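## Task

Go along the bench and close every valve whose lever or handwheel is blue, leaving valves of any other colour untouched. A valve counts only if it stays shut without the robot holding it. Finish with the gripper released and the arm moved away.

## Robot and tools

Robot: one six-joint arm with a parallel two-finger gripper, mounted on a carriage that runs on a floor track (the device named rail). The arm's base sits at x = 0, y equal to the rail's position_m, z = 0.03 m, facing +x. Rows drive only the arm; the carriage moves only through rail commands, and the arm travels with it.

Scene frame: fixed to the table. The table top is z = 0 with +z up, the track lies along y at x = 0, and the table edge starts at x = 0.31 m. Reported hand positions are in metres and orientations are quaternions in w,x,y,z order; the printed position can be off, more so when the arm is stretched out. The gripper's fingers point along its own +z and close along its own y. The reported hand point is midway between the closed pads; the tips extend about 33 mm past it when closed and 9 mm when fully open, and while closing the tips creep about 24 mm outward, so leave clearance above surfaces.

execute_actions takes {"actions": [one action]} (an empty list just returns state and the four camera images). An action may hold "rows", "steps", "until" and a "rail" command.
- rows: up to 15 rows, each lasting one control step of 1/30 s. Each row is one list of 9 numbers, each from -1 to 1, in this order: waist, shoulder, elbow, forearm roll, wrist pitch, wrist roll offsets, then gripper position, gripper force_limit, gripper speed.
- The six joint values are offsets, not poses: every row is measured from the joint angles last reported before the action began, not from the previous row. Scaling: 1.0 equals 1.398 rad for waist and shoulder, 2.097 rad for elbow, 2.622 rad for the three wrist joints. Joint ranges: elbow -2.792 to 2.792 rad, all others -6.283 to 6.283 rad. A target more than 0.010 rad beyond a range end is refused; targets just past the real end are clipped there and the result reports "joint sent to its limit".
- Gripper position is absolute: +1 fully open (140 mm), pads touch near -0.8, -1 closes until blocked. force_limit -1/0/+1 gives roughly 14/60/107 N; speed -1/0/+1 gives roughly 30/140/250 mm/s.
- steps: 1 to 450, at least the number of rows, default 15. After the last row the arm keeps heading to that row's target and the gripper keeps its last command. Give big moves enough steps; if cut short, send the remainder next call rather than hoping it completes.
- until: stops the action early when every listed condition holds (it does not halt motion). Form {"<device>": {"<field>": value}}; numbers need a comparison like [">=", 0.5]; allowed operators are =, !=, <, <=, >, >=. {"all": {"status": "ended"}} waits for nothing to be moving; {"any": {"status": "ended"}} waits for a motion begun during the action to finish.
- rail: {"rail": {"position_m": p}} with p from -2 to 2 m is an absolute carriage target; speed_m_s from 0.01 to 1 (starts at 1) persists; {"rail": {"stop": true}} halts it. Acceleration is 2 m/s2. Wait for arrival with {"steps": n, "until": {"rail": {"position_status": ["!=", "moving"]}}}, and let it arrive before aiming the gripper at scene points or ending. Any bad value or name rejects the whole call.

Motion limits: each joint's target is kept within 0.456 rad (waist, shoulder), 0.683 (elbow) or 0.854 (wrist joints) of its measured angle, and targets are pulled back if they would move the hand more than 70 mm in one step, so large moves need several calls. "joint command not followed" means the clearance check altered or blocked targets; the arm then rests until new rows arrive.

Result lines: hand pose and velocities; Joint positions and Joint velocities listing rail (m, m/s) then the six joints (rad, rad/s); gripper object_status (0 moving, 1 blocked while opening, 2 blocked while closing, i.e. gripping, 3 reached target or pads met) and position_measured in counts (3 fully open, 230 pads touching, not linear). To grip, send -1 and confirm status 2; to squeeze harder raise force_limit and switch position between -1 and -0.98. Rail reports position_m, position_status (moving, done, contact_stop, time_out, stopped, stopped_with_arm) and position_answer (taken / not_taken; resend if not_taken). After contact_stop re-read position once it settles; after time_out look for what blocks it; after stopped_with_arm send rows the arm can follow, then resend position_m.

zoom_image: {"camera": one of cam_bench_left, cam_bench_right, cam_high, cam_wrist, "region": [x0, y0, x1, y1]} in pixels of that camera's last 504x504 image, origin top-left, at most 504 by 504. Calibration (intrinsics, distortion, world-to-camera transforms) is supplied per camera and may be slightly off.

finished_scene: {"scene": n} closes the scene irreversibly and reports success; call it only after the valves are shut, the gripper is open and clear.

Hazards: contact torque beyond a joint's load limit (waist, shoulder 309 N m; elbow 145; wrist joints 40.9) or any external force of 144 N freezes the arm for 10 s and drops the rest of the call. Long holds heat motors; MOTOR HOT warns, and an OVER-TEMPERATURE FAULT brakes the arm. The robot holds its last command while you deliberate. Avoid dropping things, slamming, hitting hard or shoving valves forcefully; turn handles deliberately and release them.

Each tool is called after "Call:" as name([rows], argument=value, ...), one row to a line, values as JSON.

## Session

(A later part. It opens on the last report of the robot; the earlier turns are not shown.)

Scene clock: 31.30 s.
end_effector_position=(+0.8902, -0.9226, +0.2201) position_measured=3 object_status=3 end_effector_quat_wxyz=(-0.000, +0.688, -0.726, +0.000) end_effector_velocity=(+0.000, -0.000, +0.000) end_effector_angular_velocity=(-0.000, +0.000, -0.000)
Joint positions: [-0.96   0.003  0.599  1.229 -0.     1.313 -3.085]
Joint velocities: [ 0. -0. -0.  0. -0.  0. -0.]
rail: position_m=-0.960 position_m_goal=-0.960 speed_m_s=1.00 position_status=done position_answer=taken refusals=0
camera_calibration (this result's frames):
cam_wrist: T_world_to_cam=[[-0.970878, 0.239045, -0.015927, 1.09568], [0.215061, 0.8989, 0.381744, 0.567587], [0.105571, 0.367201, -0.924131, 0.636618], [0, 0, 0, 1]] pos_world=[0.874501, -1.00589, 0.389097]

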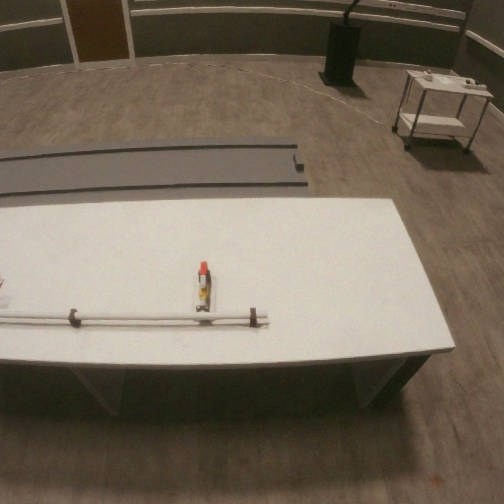

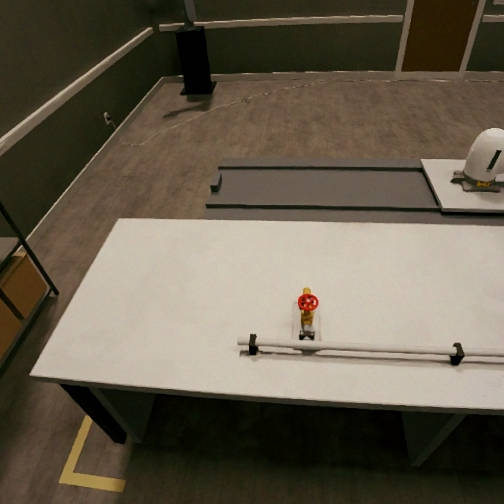

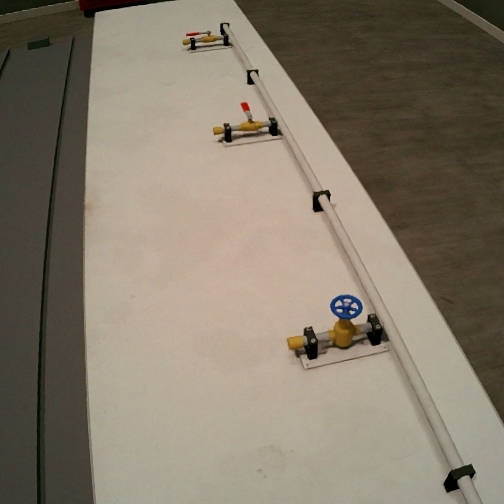

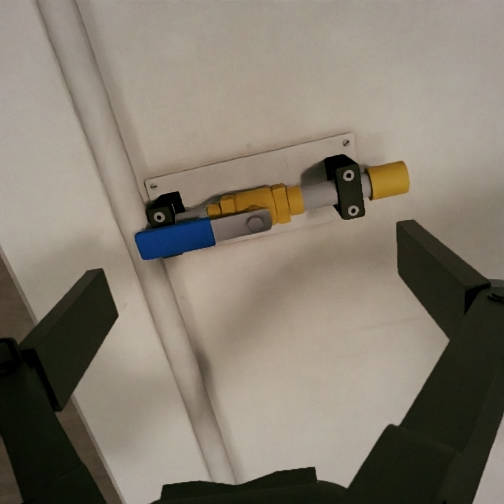

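Call:
execute_actions([
  {"rail": {"position_m": -0.944}, "rows": [[0,0.006,0.0079,0,-0.0095,-0.055,1,0,1],[0,0.0119,0.0158,0,-0.019,-0.11,1,0,1],[0,0.0179,0.0237,0,-0.0285,-0.165,1,0,1],[0,0.0238,0.0316,0,-0.038,-0.2193,1,0,1]], "steps": 4},
])

Scene clock: 36.37 s.
end_effector_position=(+0.8905, -0.9108, +0.2129) position_measured=3 object_status=3 end_effector_quat_wxyz=(-0.001, +0.712, -0.702, +0.001) end_effector_velocity=(+0.003, +0.159, -0.153) end_effector_angular_velocity=(-0.001, +0.007, +1.311)
Joint positions: [-0.948  0.003  0.602  1.237 -0.     1.301 -3.153]
Joint velocities: [ 0.149  0.011  0.079  0.154  0.001 -0.226 -1.3  ]
rail: position_m=-0.948 position_m_goal=-0.944 speed_m_s=1.00 position_status=moving position_answer=taken refusals=0
camera_calibration (this result's frames):
cam_wrist: T_world_to_cam=[[-0.984917, 0.172239, -0.0165095, 1.0448], [0.152992, 0.911463, 0.381876, 0.626283], [0.0808217, 0.37359, -0.924066, 0.653518], [0, 0, 0, 1]] pos_world=[0.880407, -0.994937, 0.38198]

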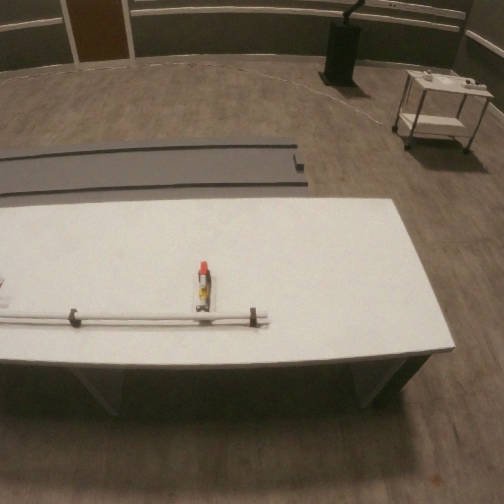

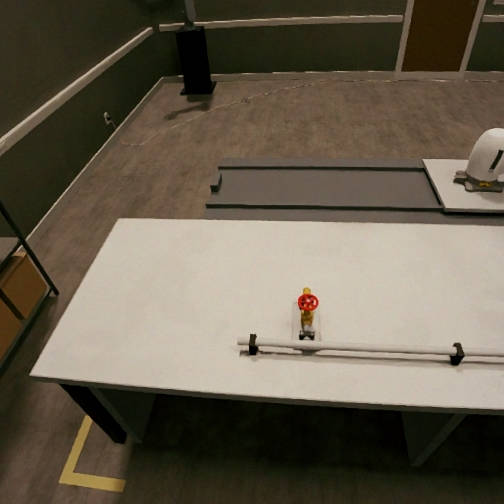

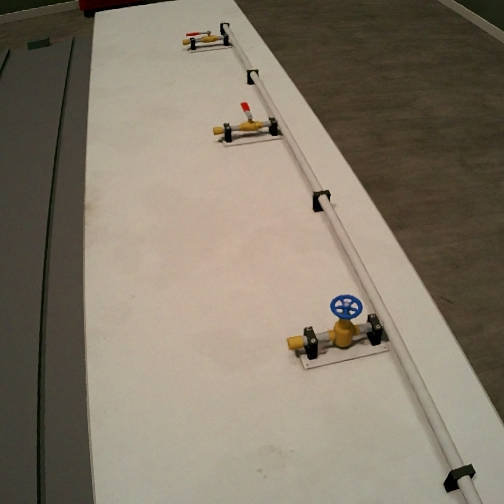

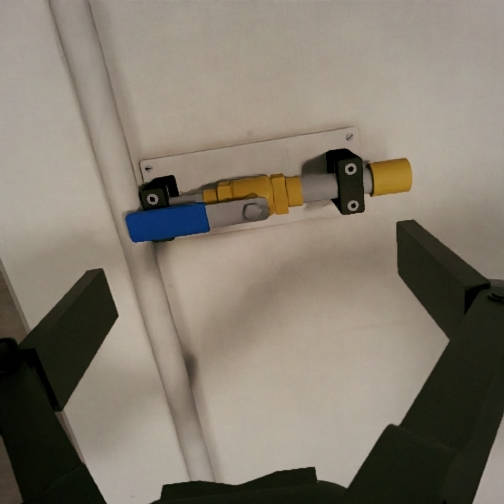

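Call:
execute_actions(actions=[])

Scene clock: 37.00 s.
end_effector_position=(+0.8903, -0.9063, +0.1552) position_measured=3 object_status=3 end_effector_quat_wxyz=(-0.000, +0.865, -0.501, +0.001) end_effector_velocity=(-0.000, -0.000, -0.000) end_effector_angular_velocity=(-0.000, +0.000, +0.002)
Joint positions: [-0.944  0.003  0.632  1.295 -0.     1.213 -3.659]
Joint velocities: [-0.    -0.     0.     0.    -0.    -0.    -0.002]
rail: position_m=-0.944 position_m_goal=-0.944 speed_m_s=1.00 position_status=done position_answer=taken refusals=0
camera_calibration (this result's frames):
cam_wrist: T_world_to_cam=[[-0.94485, -0.327118, -0.0158931, 0.554522], [-0.308174, 0.87161, 0.381215, 1.01886], [-0.11085, 0.365088, -0.92435, 0.761459], [0, 0, 0, 1]] pos_world=[0.922333, -0.984652, 0.324265]

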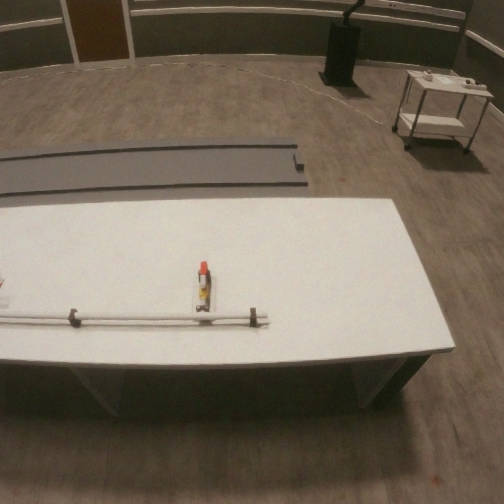

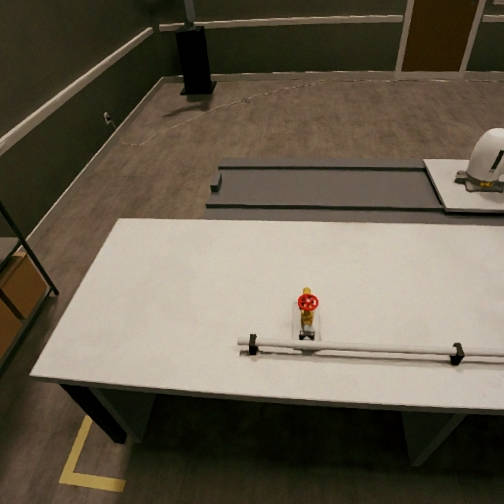

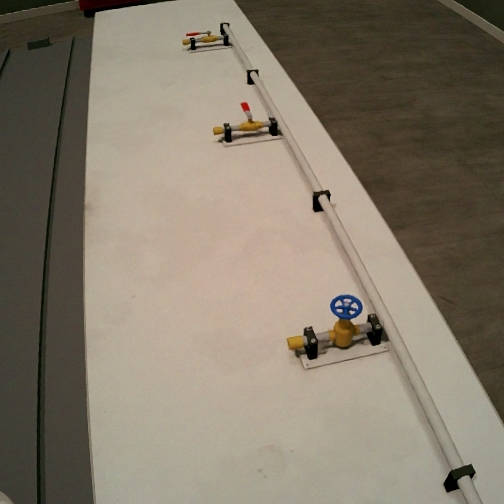

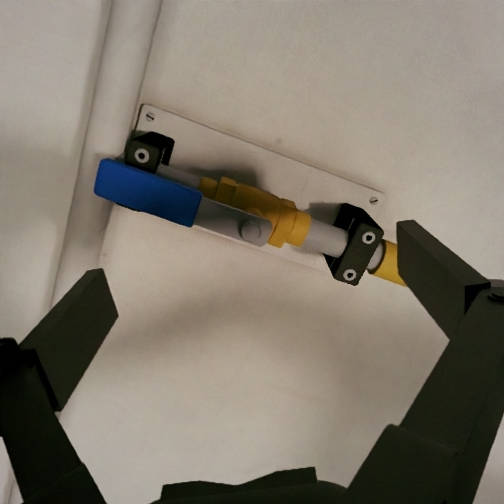

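Call:
zoom_image(camera="cam_wrist", region=[70, 90, 420, 300])

Region (70, 90, 420, 300) of cam_wrist's 504x504 image, scaled by 1.440, with more detail than that image has; it fills the top 302 rows of this view, and the rest is white.

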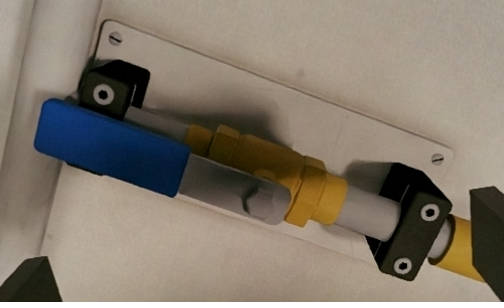

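Call:
execute_actions([
  {"rows": [[0,0.0087,0.0069,0,-0.0102,0,1,0,1],[0,0.0174,0.0139,0,-0.0204,0,1,0,1],[0,0.026,0.0208,0,-0.0305,0,1,0,1],[0,0.0347,0.0278,0,-0.0407,0,1,0,1]], "steps": 5},
])

Scene clock: 40.13 s.
end_effector_position=(+0.8911, -0.9063, +0.1204) position_measured=3 object_status=3 end_effector_quat_wxyz=(-0.000, +0.865, -0.501, +0.001) end_effector_velocity=(-0.001, +0.000, -0.376) end_effector_angular_velocity=(+0.000, +0.010, +0.000)
Joint positions: [-0.944  0.004  0.655  1.323 -0.     1.162 -3.659]
Joint velocities: [ 0.     0.     0.251  0.298  0.    -0.539 -0.   ]
rail: position_m=-0.944 position_m_goal=-0.944 speed_m_s=1.00 position_status=done position_answer=taken refusals=0
camera_calibration (this result's frames):
cam_wrist: T_world_to_cam=[[-0.944768, -0.327355, -0.0158812, 0.554457], [-0.308393, 0.871548, 0.381179, 1.03248], [-0.11094, 0.365024, -0.924365, 0.729425], [0, 0, 0, 1]] pos_world=[0.923164, -0.984606, 0.289501]

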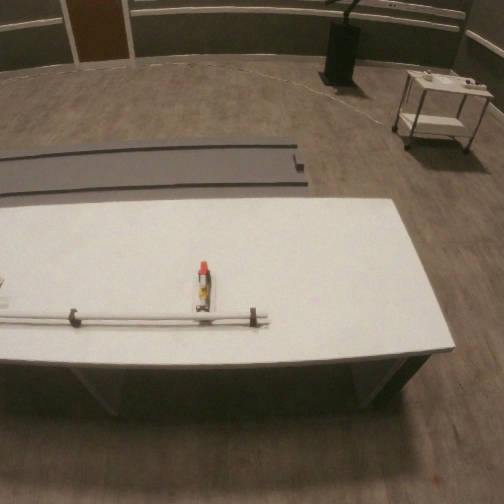

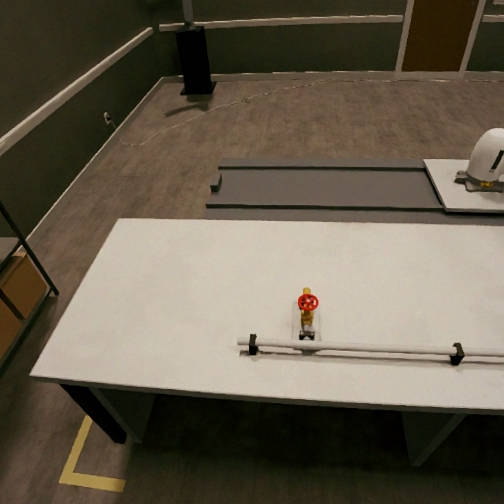

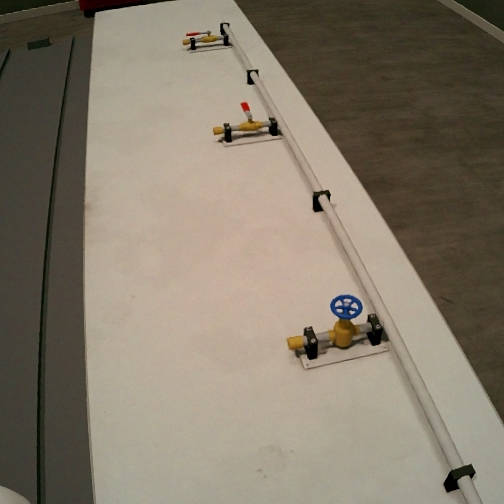

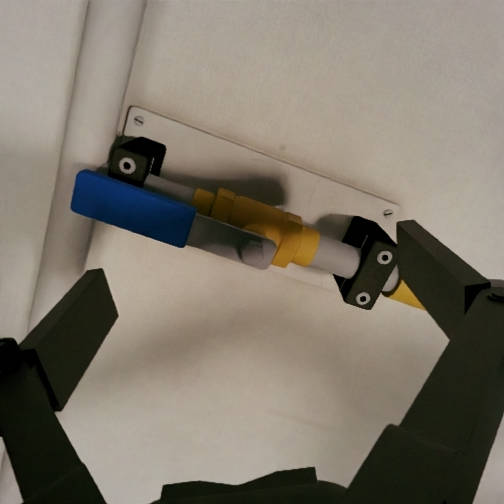

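Call:
execute_actions(actions=[])

Scene clock: 40.80 s.
end_effector_position=(+0.8903, -0.9064, +0.0821) position_measured=3 object_status=3 end_effector_quat_wxyz=(-0.000, +0.865, -0.501, +0.001) end_effector_velocity=(-0.000, +0.000, -0.000) end_effector_angular_velocity=(+0.001, +0.000, -0.000)
Joint positions: [-0.944  0.003  0.68   1.354 -0.     1.106 -3.659]
Joint velocities: [ 0.    -0.     0.     0.     0.001 -0.     0.   ]
rail: position_m=-0.944 position_m_goal=-0.944 speed_m_s=1.00 position_status=done position_answer=taken refusals=0
camera_calibration (this result's frames):
cam_wrist: T_world_to_cam=[[-0.944828, -0.327187, -0.0157622, 0.553263], [-0.308195, 0.871622, 0.38117, 1.04678], [-0.110975, 0.364998, -0.924371, 0.693968], [0, 0, 0, 1]] pos_world=[0.922364, -0.98467, 0.251205]

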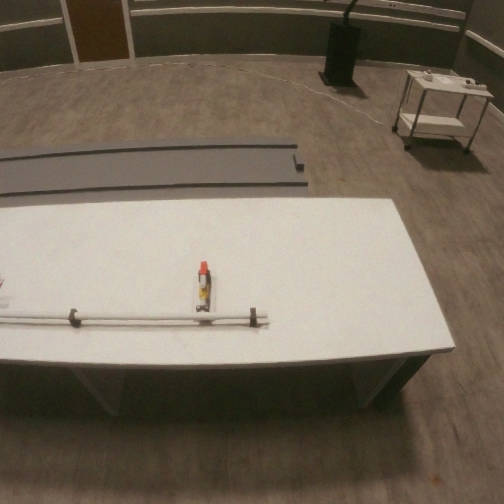

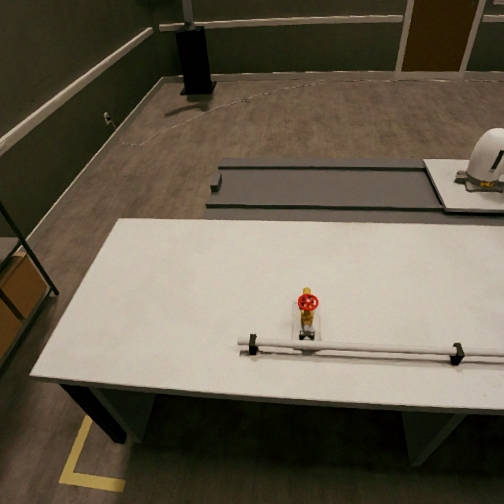

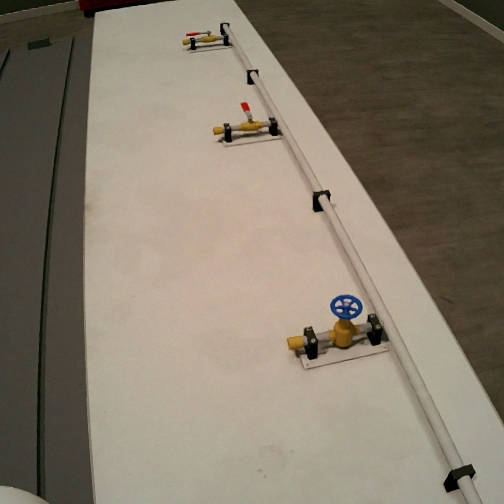

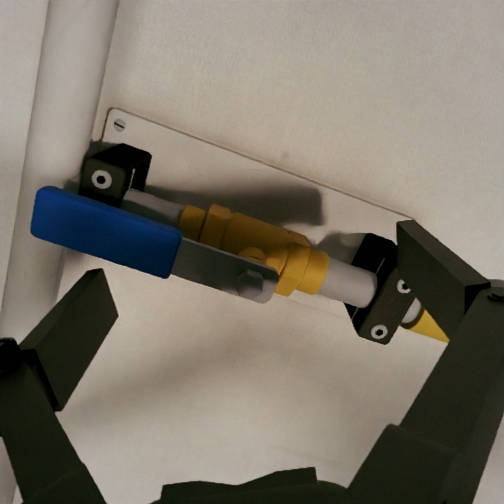

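Call:
execute_actions([
  {"rows": [[0,0,0,0,0,0.03,1,0,1],[0,0,0,0,0,0.055,1,0,1],[0,0,0,0,0,0.075,1,0,1],[0,0,0,0,0,0.09,1,0,1]], "steps": 4},
])

Call:
execute_actions(actions=[])

Scene clock: 41.37 s.
end_effector_position=(+0.8903, -0.9063, +0.0821) position_measured=3 object_status=3 end_effector_quat_wxyz=(-0.000, +0.849, -0.529, +0.000) end_effector_velocity=(-0.000, +0.000, +0.000) end_effector_angular_velocity=(+0.001, -0.000, -1.035)
Joint positions: [-0.944  0.003  0.68   1.354 -0.     1.106 -3.595]
Joint velocities: [ 0.     0.    -0.     0.    -0.     0.     1.035]
rail: position_m=-0.944 position_m_goal=-0.944 speed_m_s=1.00 position_status=done position_answer=taken refusals=0
camera_calibration (this result's frames):
cam_wrist: T_world_to_cam=[[-0.963957, -0.265589, -0.0158096, 0.626133], [-0.25136, 0.889617, 0.381312, 1.01245], [-0.0872077, 0.371543, -0.924311, 0.678704], [0, 0, 0, 1]] pos_world=[0.917244, -0.986571, 0.25117]

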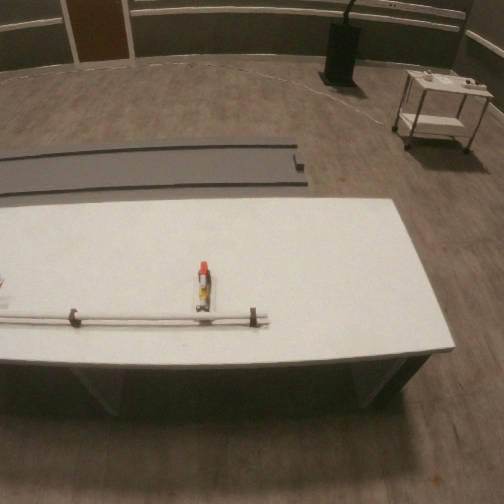

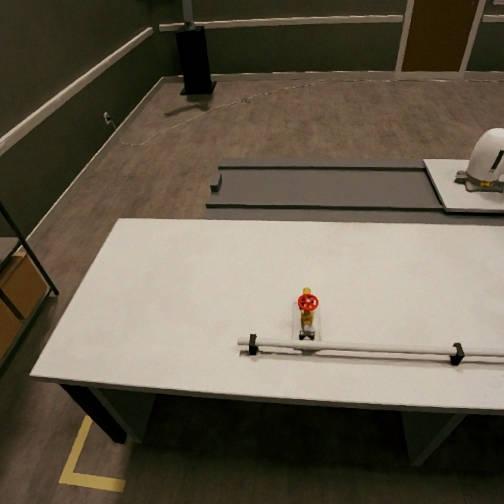

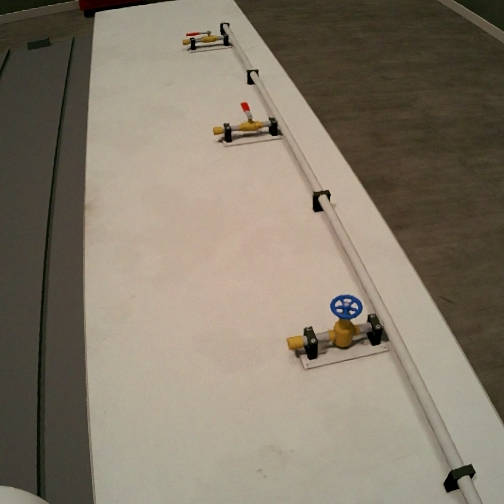

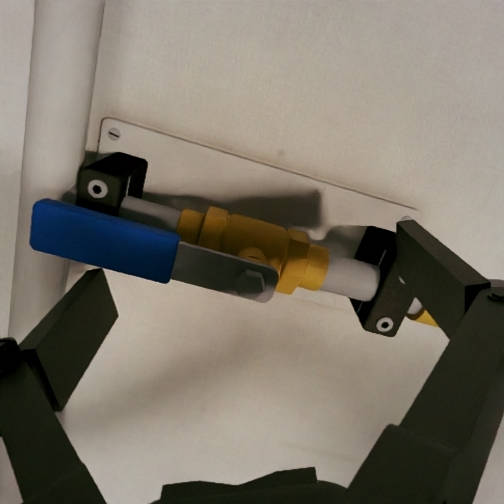

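Scene clock: 41.37 s.
end_effector_position=(+0.8903, -0.9063, +0.0821) position_measured=3 object_status=3 end_effector_quat_wxyz=(-0.000, +0.849, -0.529, +0.000) end_effector_velocity=(-0.000, +0.000, +0.000) end_effector_angular_velocity=(+0.001, -0.000, -1.035)
Joint positions: [-0.944  0.003  0.68   1.354 -0.     1.106 -3.595]
Joint velocities: [ 0.     0.    -0.     0.    -0.     0.     1.035]
rail: position_m=-0.944 position_m_goal=-0.944 speed_m_s=1.00 position_status=done position_answer=taken refusals=0
camera_calibration (this result's frames):
cam_wrist: T_world_to_cam=[[-0.963957, -0.265589, -0.0158096, 0.626133], [-0.25136, 0.889617, 0.381312, 1.01245], [-0.0872077, 0.371543, -0.924311, 0.678704], [0, 0, 0, 1]] pos_world=[0.917244, -0.986571, 0.25117]

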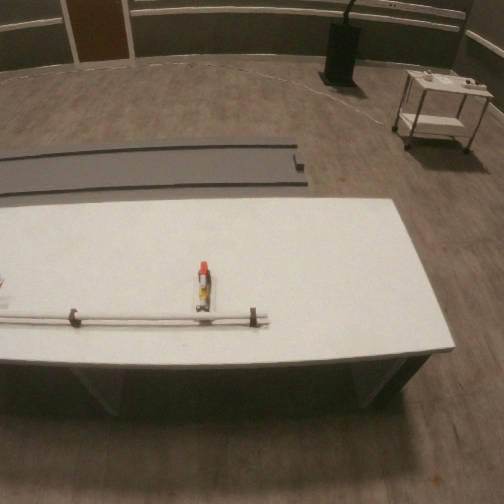

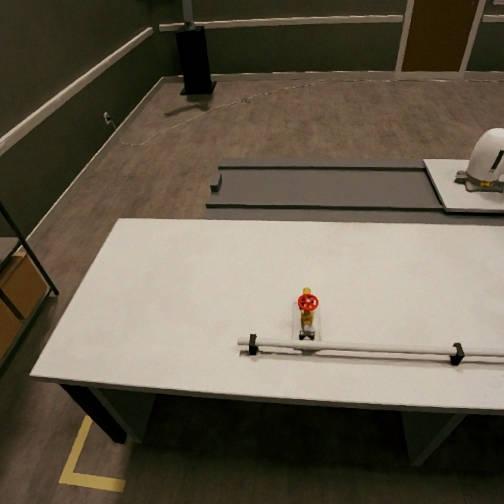

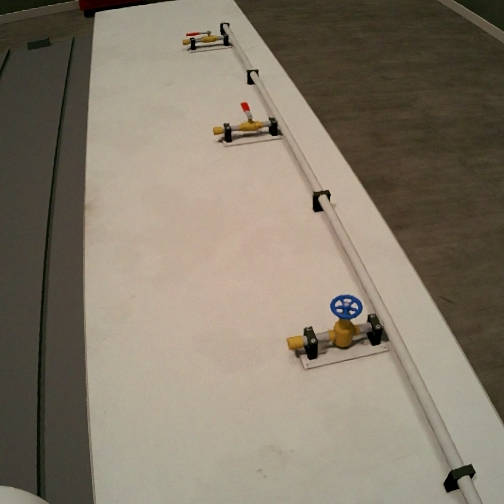

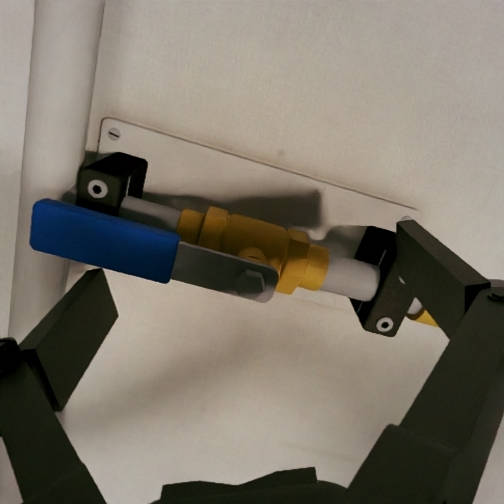

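Call:
execute_actions(actions=[])

Scene clock: 41.60 s.
end_effector_position=(+0.8902, -0.9054, +0.0821) position_measured=3 object_status=3 end_effector_quat_wxyz=(-0.001, +0.803, -0.596, +0.000) end_effector_velocity=(-0.000, +0.002, +0.000) end_effector_angular_velocity=(+0.000, +0.000, -0.119)
Joint positions: [-0.944  0.004  0.68   1.354  0.001  1.106 -3.432]
Joint velocities: [ 0.002  0.    -0.    -0.    -0.     0.     0.119]
rail: position_m=-0.944 position_m_goal=-0.944 speed_m_s=1.00 position_status=done position_answer=taken refusals=0
camera_calibration (this result's frames):
cam_wrist: T_world_to_cam=[[-0.994255, -0.105852, -0.0159033, 0.79792], [-0.103864, 0.918118, 0.382454, 0.906077], [-0.0258825, 0.381908, -0.923838, 0.633091], [0, 0, 0, 1]] pos_world=[0.903831, -0.989207, 0.251029]

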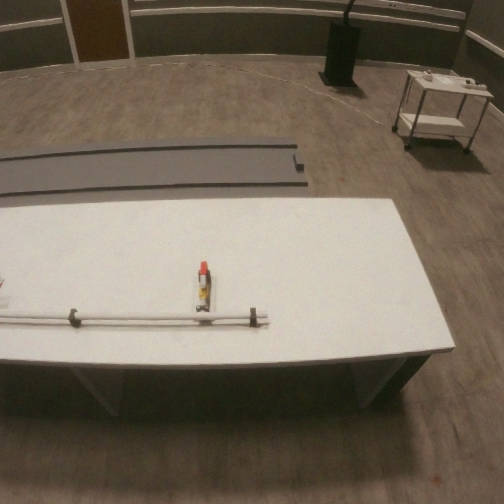

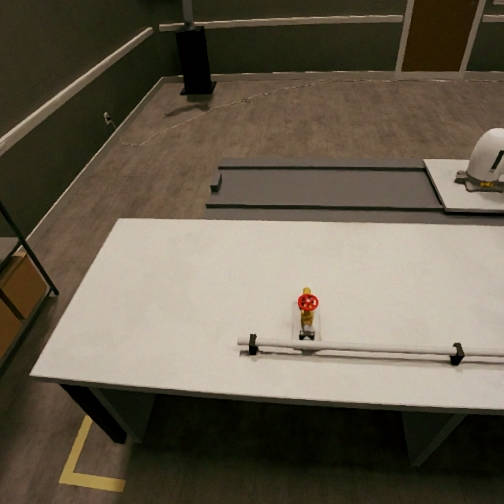

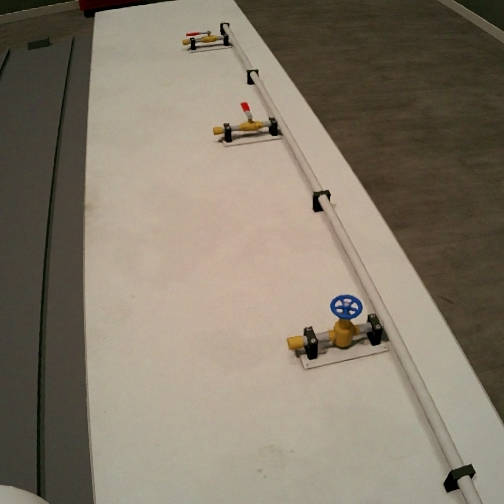

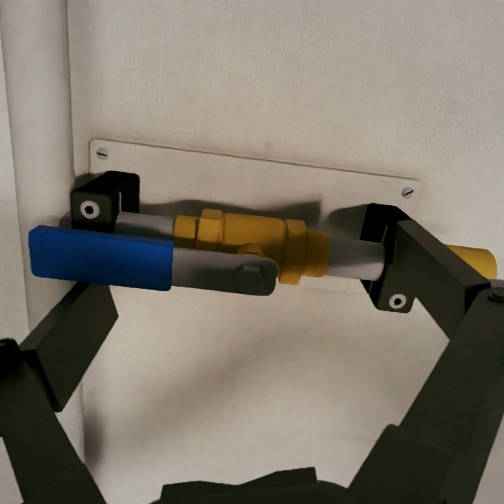

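Call:
execute_actions([
  {"rows": [[0,0,0,0,0,0.01,1,0,1],[0,0,0,0,0,0.019,1,0,1]], "steps": 2},
])

Scene clock: 41.97 s.
end_effector_position=(+0.8903, -0.9061, +0.0821) position_measured=3 object_status=3 end_effector_quat_wxyz=(-0.000, +0.799, -0.601, +0.000) end_effector_velocity=(+0.000, -0.000, -0.000) end_effector_angular_velocity=(+0.000, -0.000, -0.194)
Joint positions: [-0.944  0.003  0.68   1.354 -0.     1.106 -3.418]
Joint velocities: [ 0.     0.     0.    -0.    -0.    -0.     0.194]
rail: position_m=-0.944 position_m_goal=-0.944 speed_m_s=1.00 position_status=done position_answer=taken refusals=0
camera_calibration (this result's frames):
cam_wrist: T_world_to_cam=[[-0.995598, -0.0923766, -0.0158308, 0.811286], [-0.0914144, 0.919857, 0.381452, 0.897285], [-0.0206751, 0.38122, -0.924253, 0.628147], [0, 0, 0, 1]] pos_world=[0.902726, -0.989893, 0.251139]

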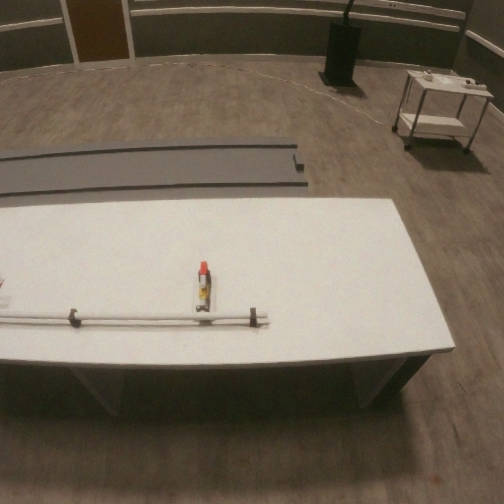

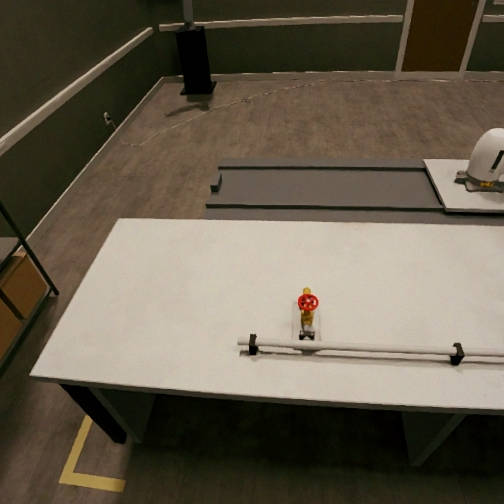

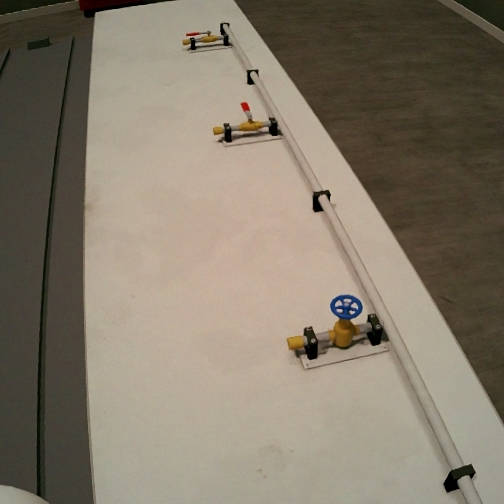

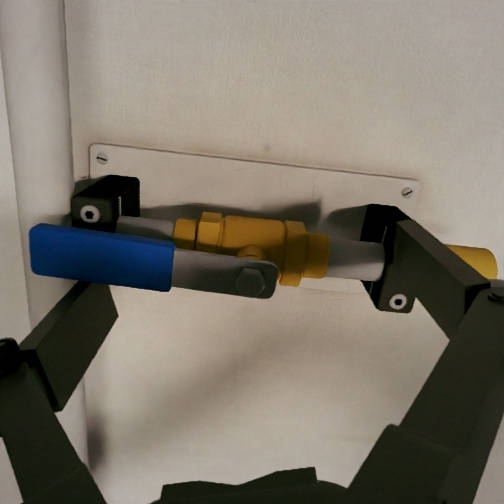

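Call:
execute_actions([
  {"rows": [[0,0,0,0,0,0.03,1,0,1],[0,0,0,0,0,0.055,1,0,1],[0,0,0,0,0,0.085,1,0,1],[0,0,0,0,0,0.12,1,0,1],[0,0,0,0,0,0.16,1,0,1],[0,0,0,0,0,0.20,1,0,1],[0,0,0,0,0,0.24,1,0,1],[0,0,0,0,0,0.28,1,0,1],[0,0,0,0,0,0.32,1,0,1],[0,0,0,0,0,0.36,1,0,1],[0,0,0,0,0,0.40,1,0,1],[0,0,0,0,0,0.44,1,0,1],[0,0,0,0,0,0.48,1,0,1],[0,0,0,0,0,0.52,1,0,1],[0,0,0,0,0,0.56,1,0,1]], "steps": 15},
])

Scene clock: 43.43 s.
end_effector_position=(+0.8904, -0.9062, +0.0821) position_measured=3 object_status=3 end_effector_quat_wxyz=(+0.000, -0.475, +0.880, -0.000) end_effector_velocity=(+0.000, -0.001, +0.000) end_effector_angular_velocity=(+0.002, -0.001, -2.703)
Joint positions: [-0.944  0.003  0.68   1.354 -0.     1.106 -2.557]
Joint velocities: [ 0.    -0.     0.    -0.    -0.002 -0.     2.703]
rail: position_m=-0.944 position_m_goal=-0.944 speed_m_s=1.00 position_status=done position_answer=taken refusals=0
camera_calibration (this result's frames):
cam_wrist: T_world_to_cam=[[-0.718241, 0.695609, -0.0160769, 1.27858], [0.638418, 0.668025, 0.382315, 0.0192403], [0.276682, 0.264331, -0.923892, 0.2575], [0, 0, 0, 1]] pos_world=[0.834798, -0.970309, 0.251102]

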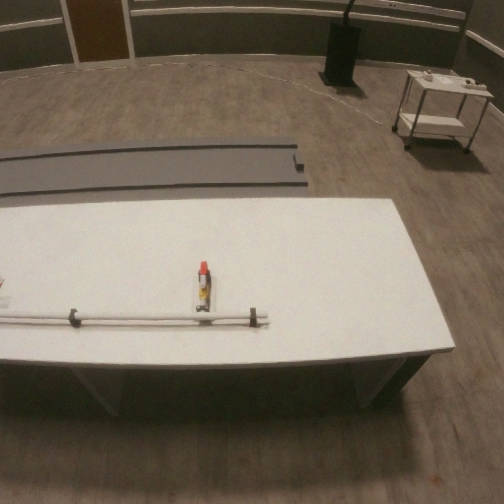

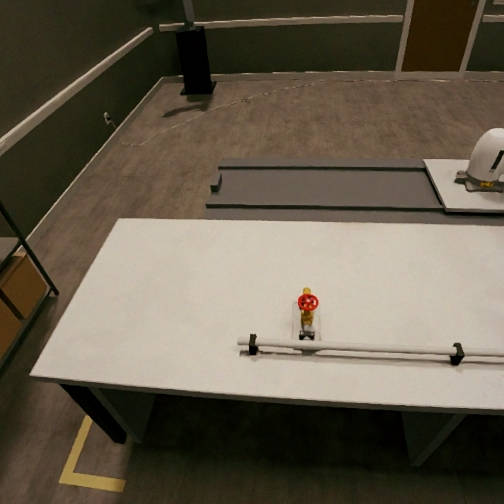

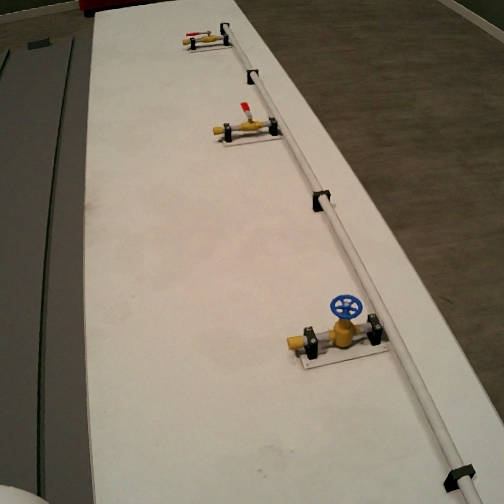

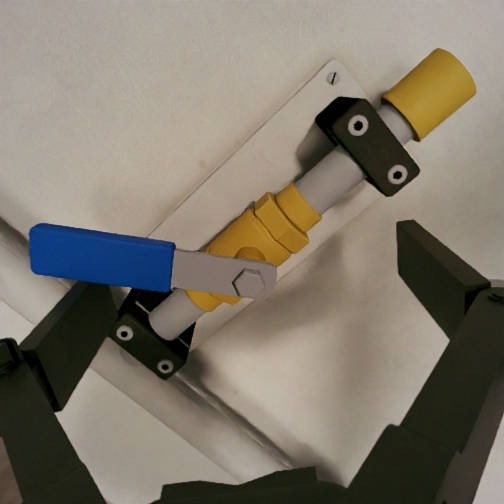

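Call:
execute_actions(actions=[])

Scene clock: 43.93 s.
end_effector_position=(+0.8903, -0.9064, +0.0821) position_measured=3 object_status=3 end_effector_quat_wxyz=(+0.000, -0.191, +0.982, -0.000) end_effector_velocity=(-0.000, +0.001, -0.000) end_effector_angular_velocity=(+0.000, +0.000, -0.009)
Joint positions: [-0.944  0.003  0.68   1.354 -0.001  1.106 -1.951]
Joint velocities: [-0.     0.001  0.     0.     0.     0.     0.01 ]
rail: position_m=-0.944 position_m_goal=-0.944 speed_m_s=1.00 position_status=done position_answer=taken refusals=0
camera_calibration (this result's frames):
cam_wrist: T_world_to_cam=[[-0.194851, 0.98071, -0.0155433, 1.07105], [0.905015, 0.185876, 0.382619, -0.655006], [0.378128, 0.0604868, -0.923775, -0.0175301], [0, 0, 0, 1]] pos_world=[0.808114, -0.927574, 0.251072]

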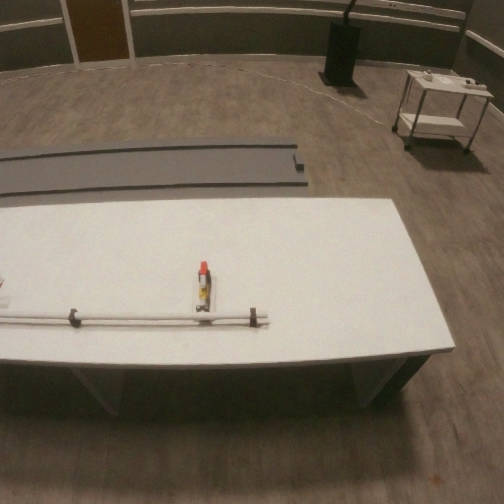

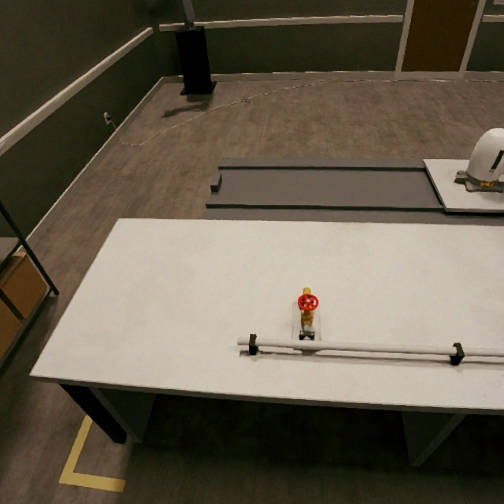

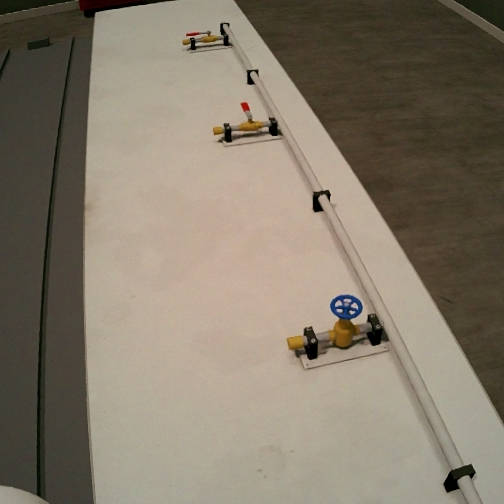

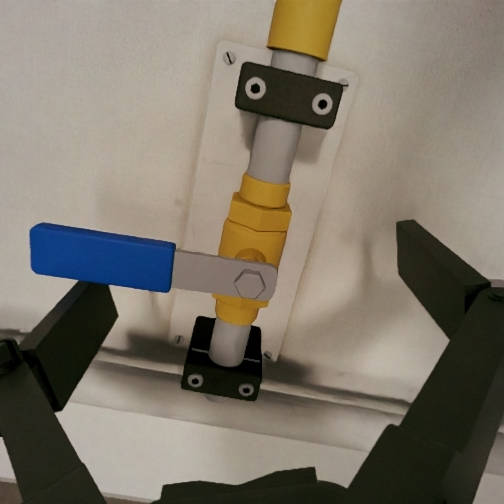

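Call:
execute_actions([
  {"rows": [[0,0,0,0,0,0.011,1,0,1],[0,0,0,0,0,0.021,1,0,1]], "steps": 2},
])

Scene clock: 44.47 s.
end_effector_position=(+0.8903, -0.9063, +0.0821) position_measured=3 object_status=3 end_effector_quat_wxyz=(+0.000, -0.187, +0.982, -0.000) end_effector_velocity=(-0.000, +0.000, +0.000) end_effector_angular_velocity=(+0.000, -0.000, -0.267)
Joint positions: [-0.944  0.003  0.68   1.354 -0.     1.106 -1.944]
Joint velocities: [ 0.     0.    -0.    -0.    -0.    -0.     0.267]
rail: position_m=-0.944 position_m_goal=-0.944 speed_m_s=1.00 position_status=done position_answer=taken refusals=0
camera_calibration (this result's frames):
cam_wrist: T_world_to_cam=[[-0.187255, 0.982193, -0.0152554, 1.06547], [0.906463, 0.17876, 0.382584, -0.6627], [0.378498, 0.0578123, -0.923795, -0.0203062], [0, 0, 0, 1]] pos_world=[0.807913, -0.926856, 0.251034]

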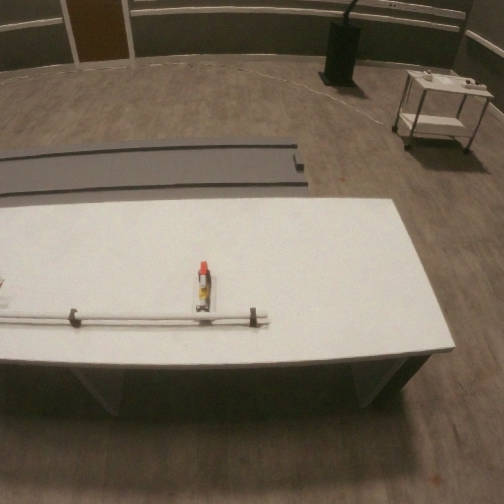

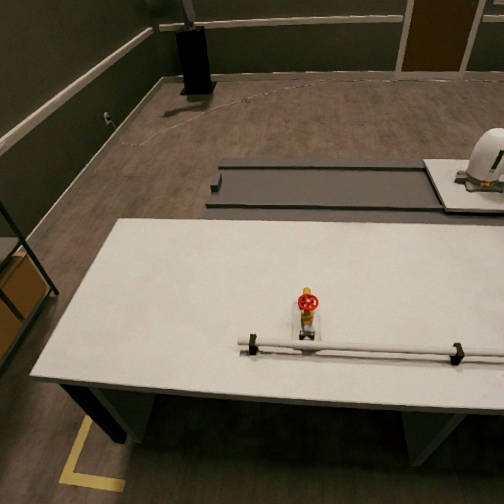

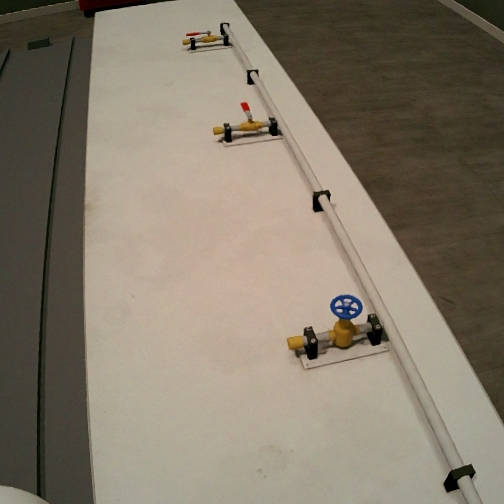

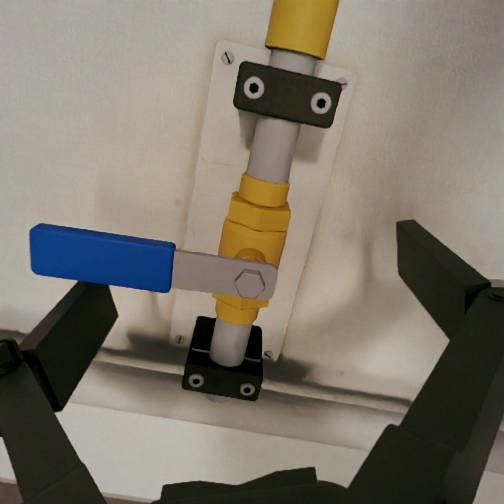

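Call:
execute_actions(actions=[])

Call:
zoom_image(camera="cam_wrist", region=[10, 40, 370, 410])

Scene clock: 44.80 s.
end_effector_position=(+0.8903, -0.9064, +0.0821) position_measured=3 object_status=3 end_effector_quat_wxyz=(+0.000, -0.164, +0.986, -0.000) end_effector_velocity=(+0.000, -0.000, +0.000) end_effector_angular_velocity=(-0.001, -0.000, -0.010)
Joint positions: [-0.944  0.003  0.68   1.354 -0.     1.106 -1.897]
Joint velocities: [ 0.    -0.     0.    -0.    -0.001 -0.     0.01 ]
rail: position_m=-0.944 position_m_goal=-0.944 speed_m_s=1.00 position_status=done position_answer=taken refusals=0
camera_calibration (this result's frames):
cam_wrist: T_world_to_cam=[[-0.141399, 0.989834, -0.0153074, 1.03166], [0.913787, 0.136452, 0.382588, -0.707582], [0.380787, 0.0401098, -0.923792, -0.0383759], [0, 0, 0, 1]] pos_world=[0.807068, -0.923081, 0.251053]

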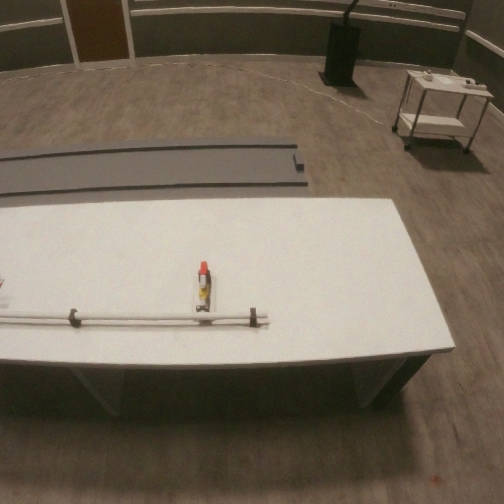

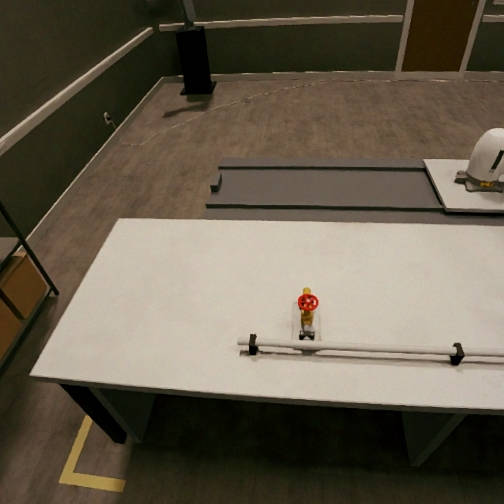

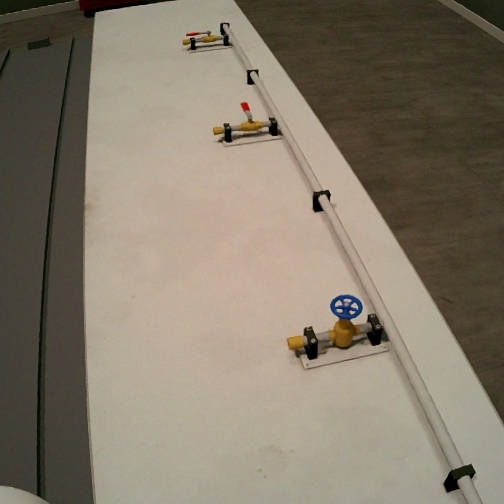

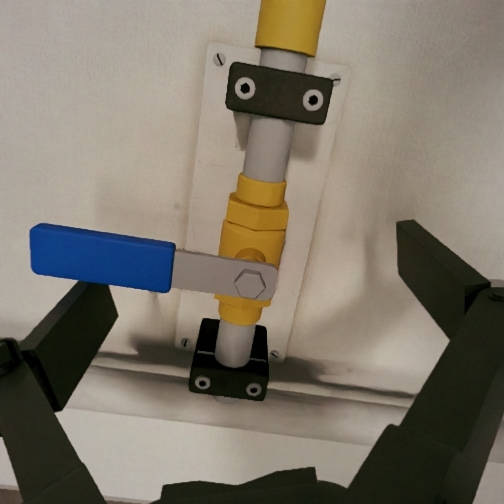

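Region (10, 40, 370, 410) of cam_wrist's 504x504 image, scaled by 1.362, with more detail than that image has; it fills the left 490 columns of this view, and the rest is white.

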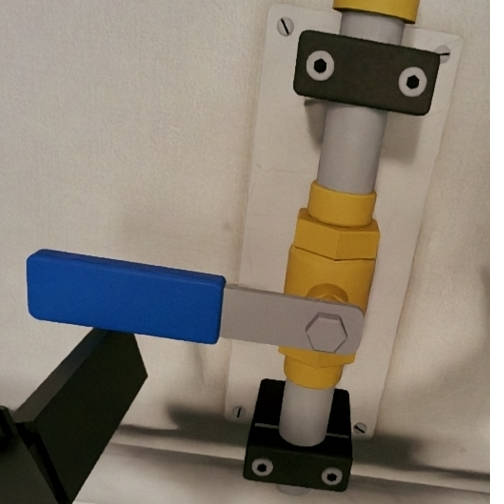

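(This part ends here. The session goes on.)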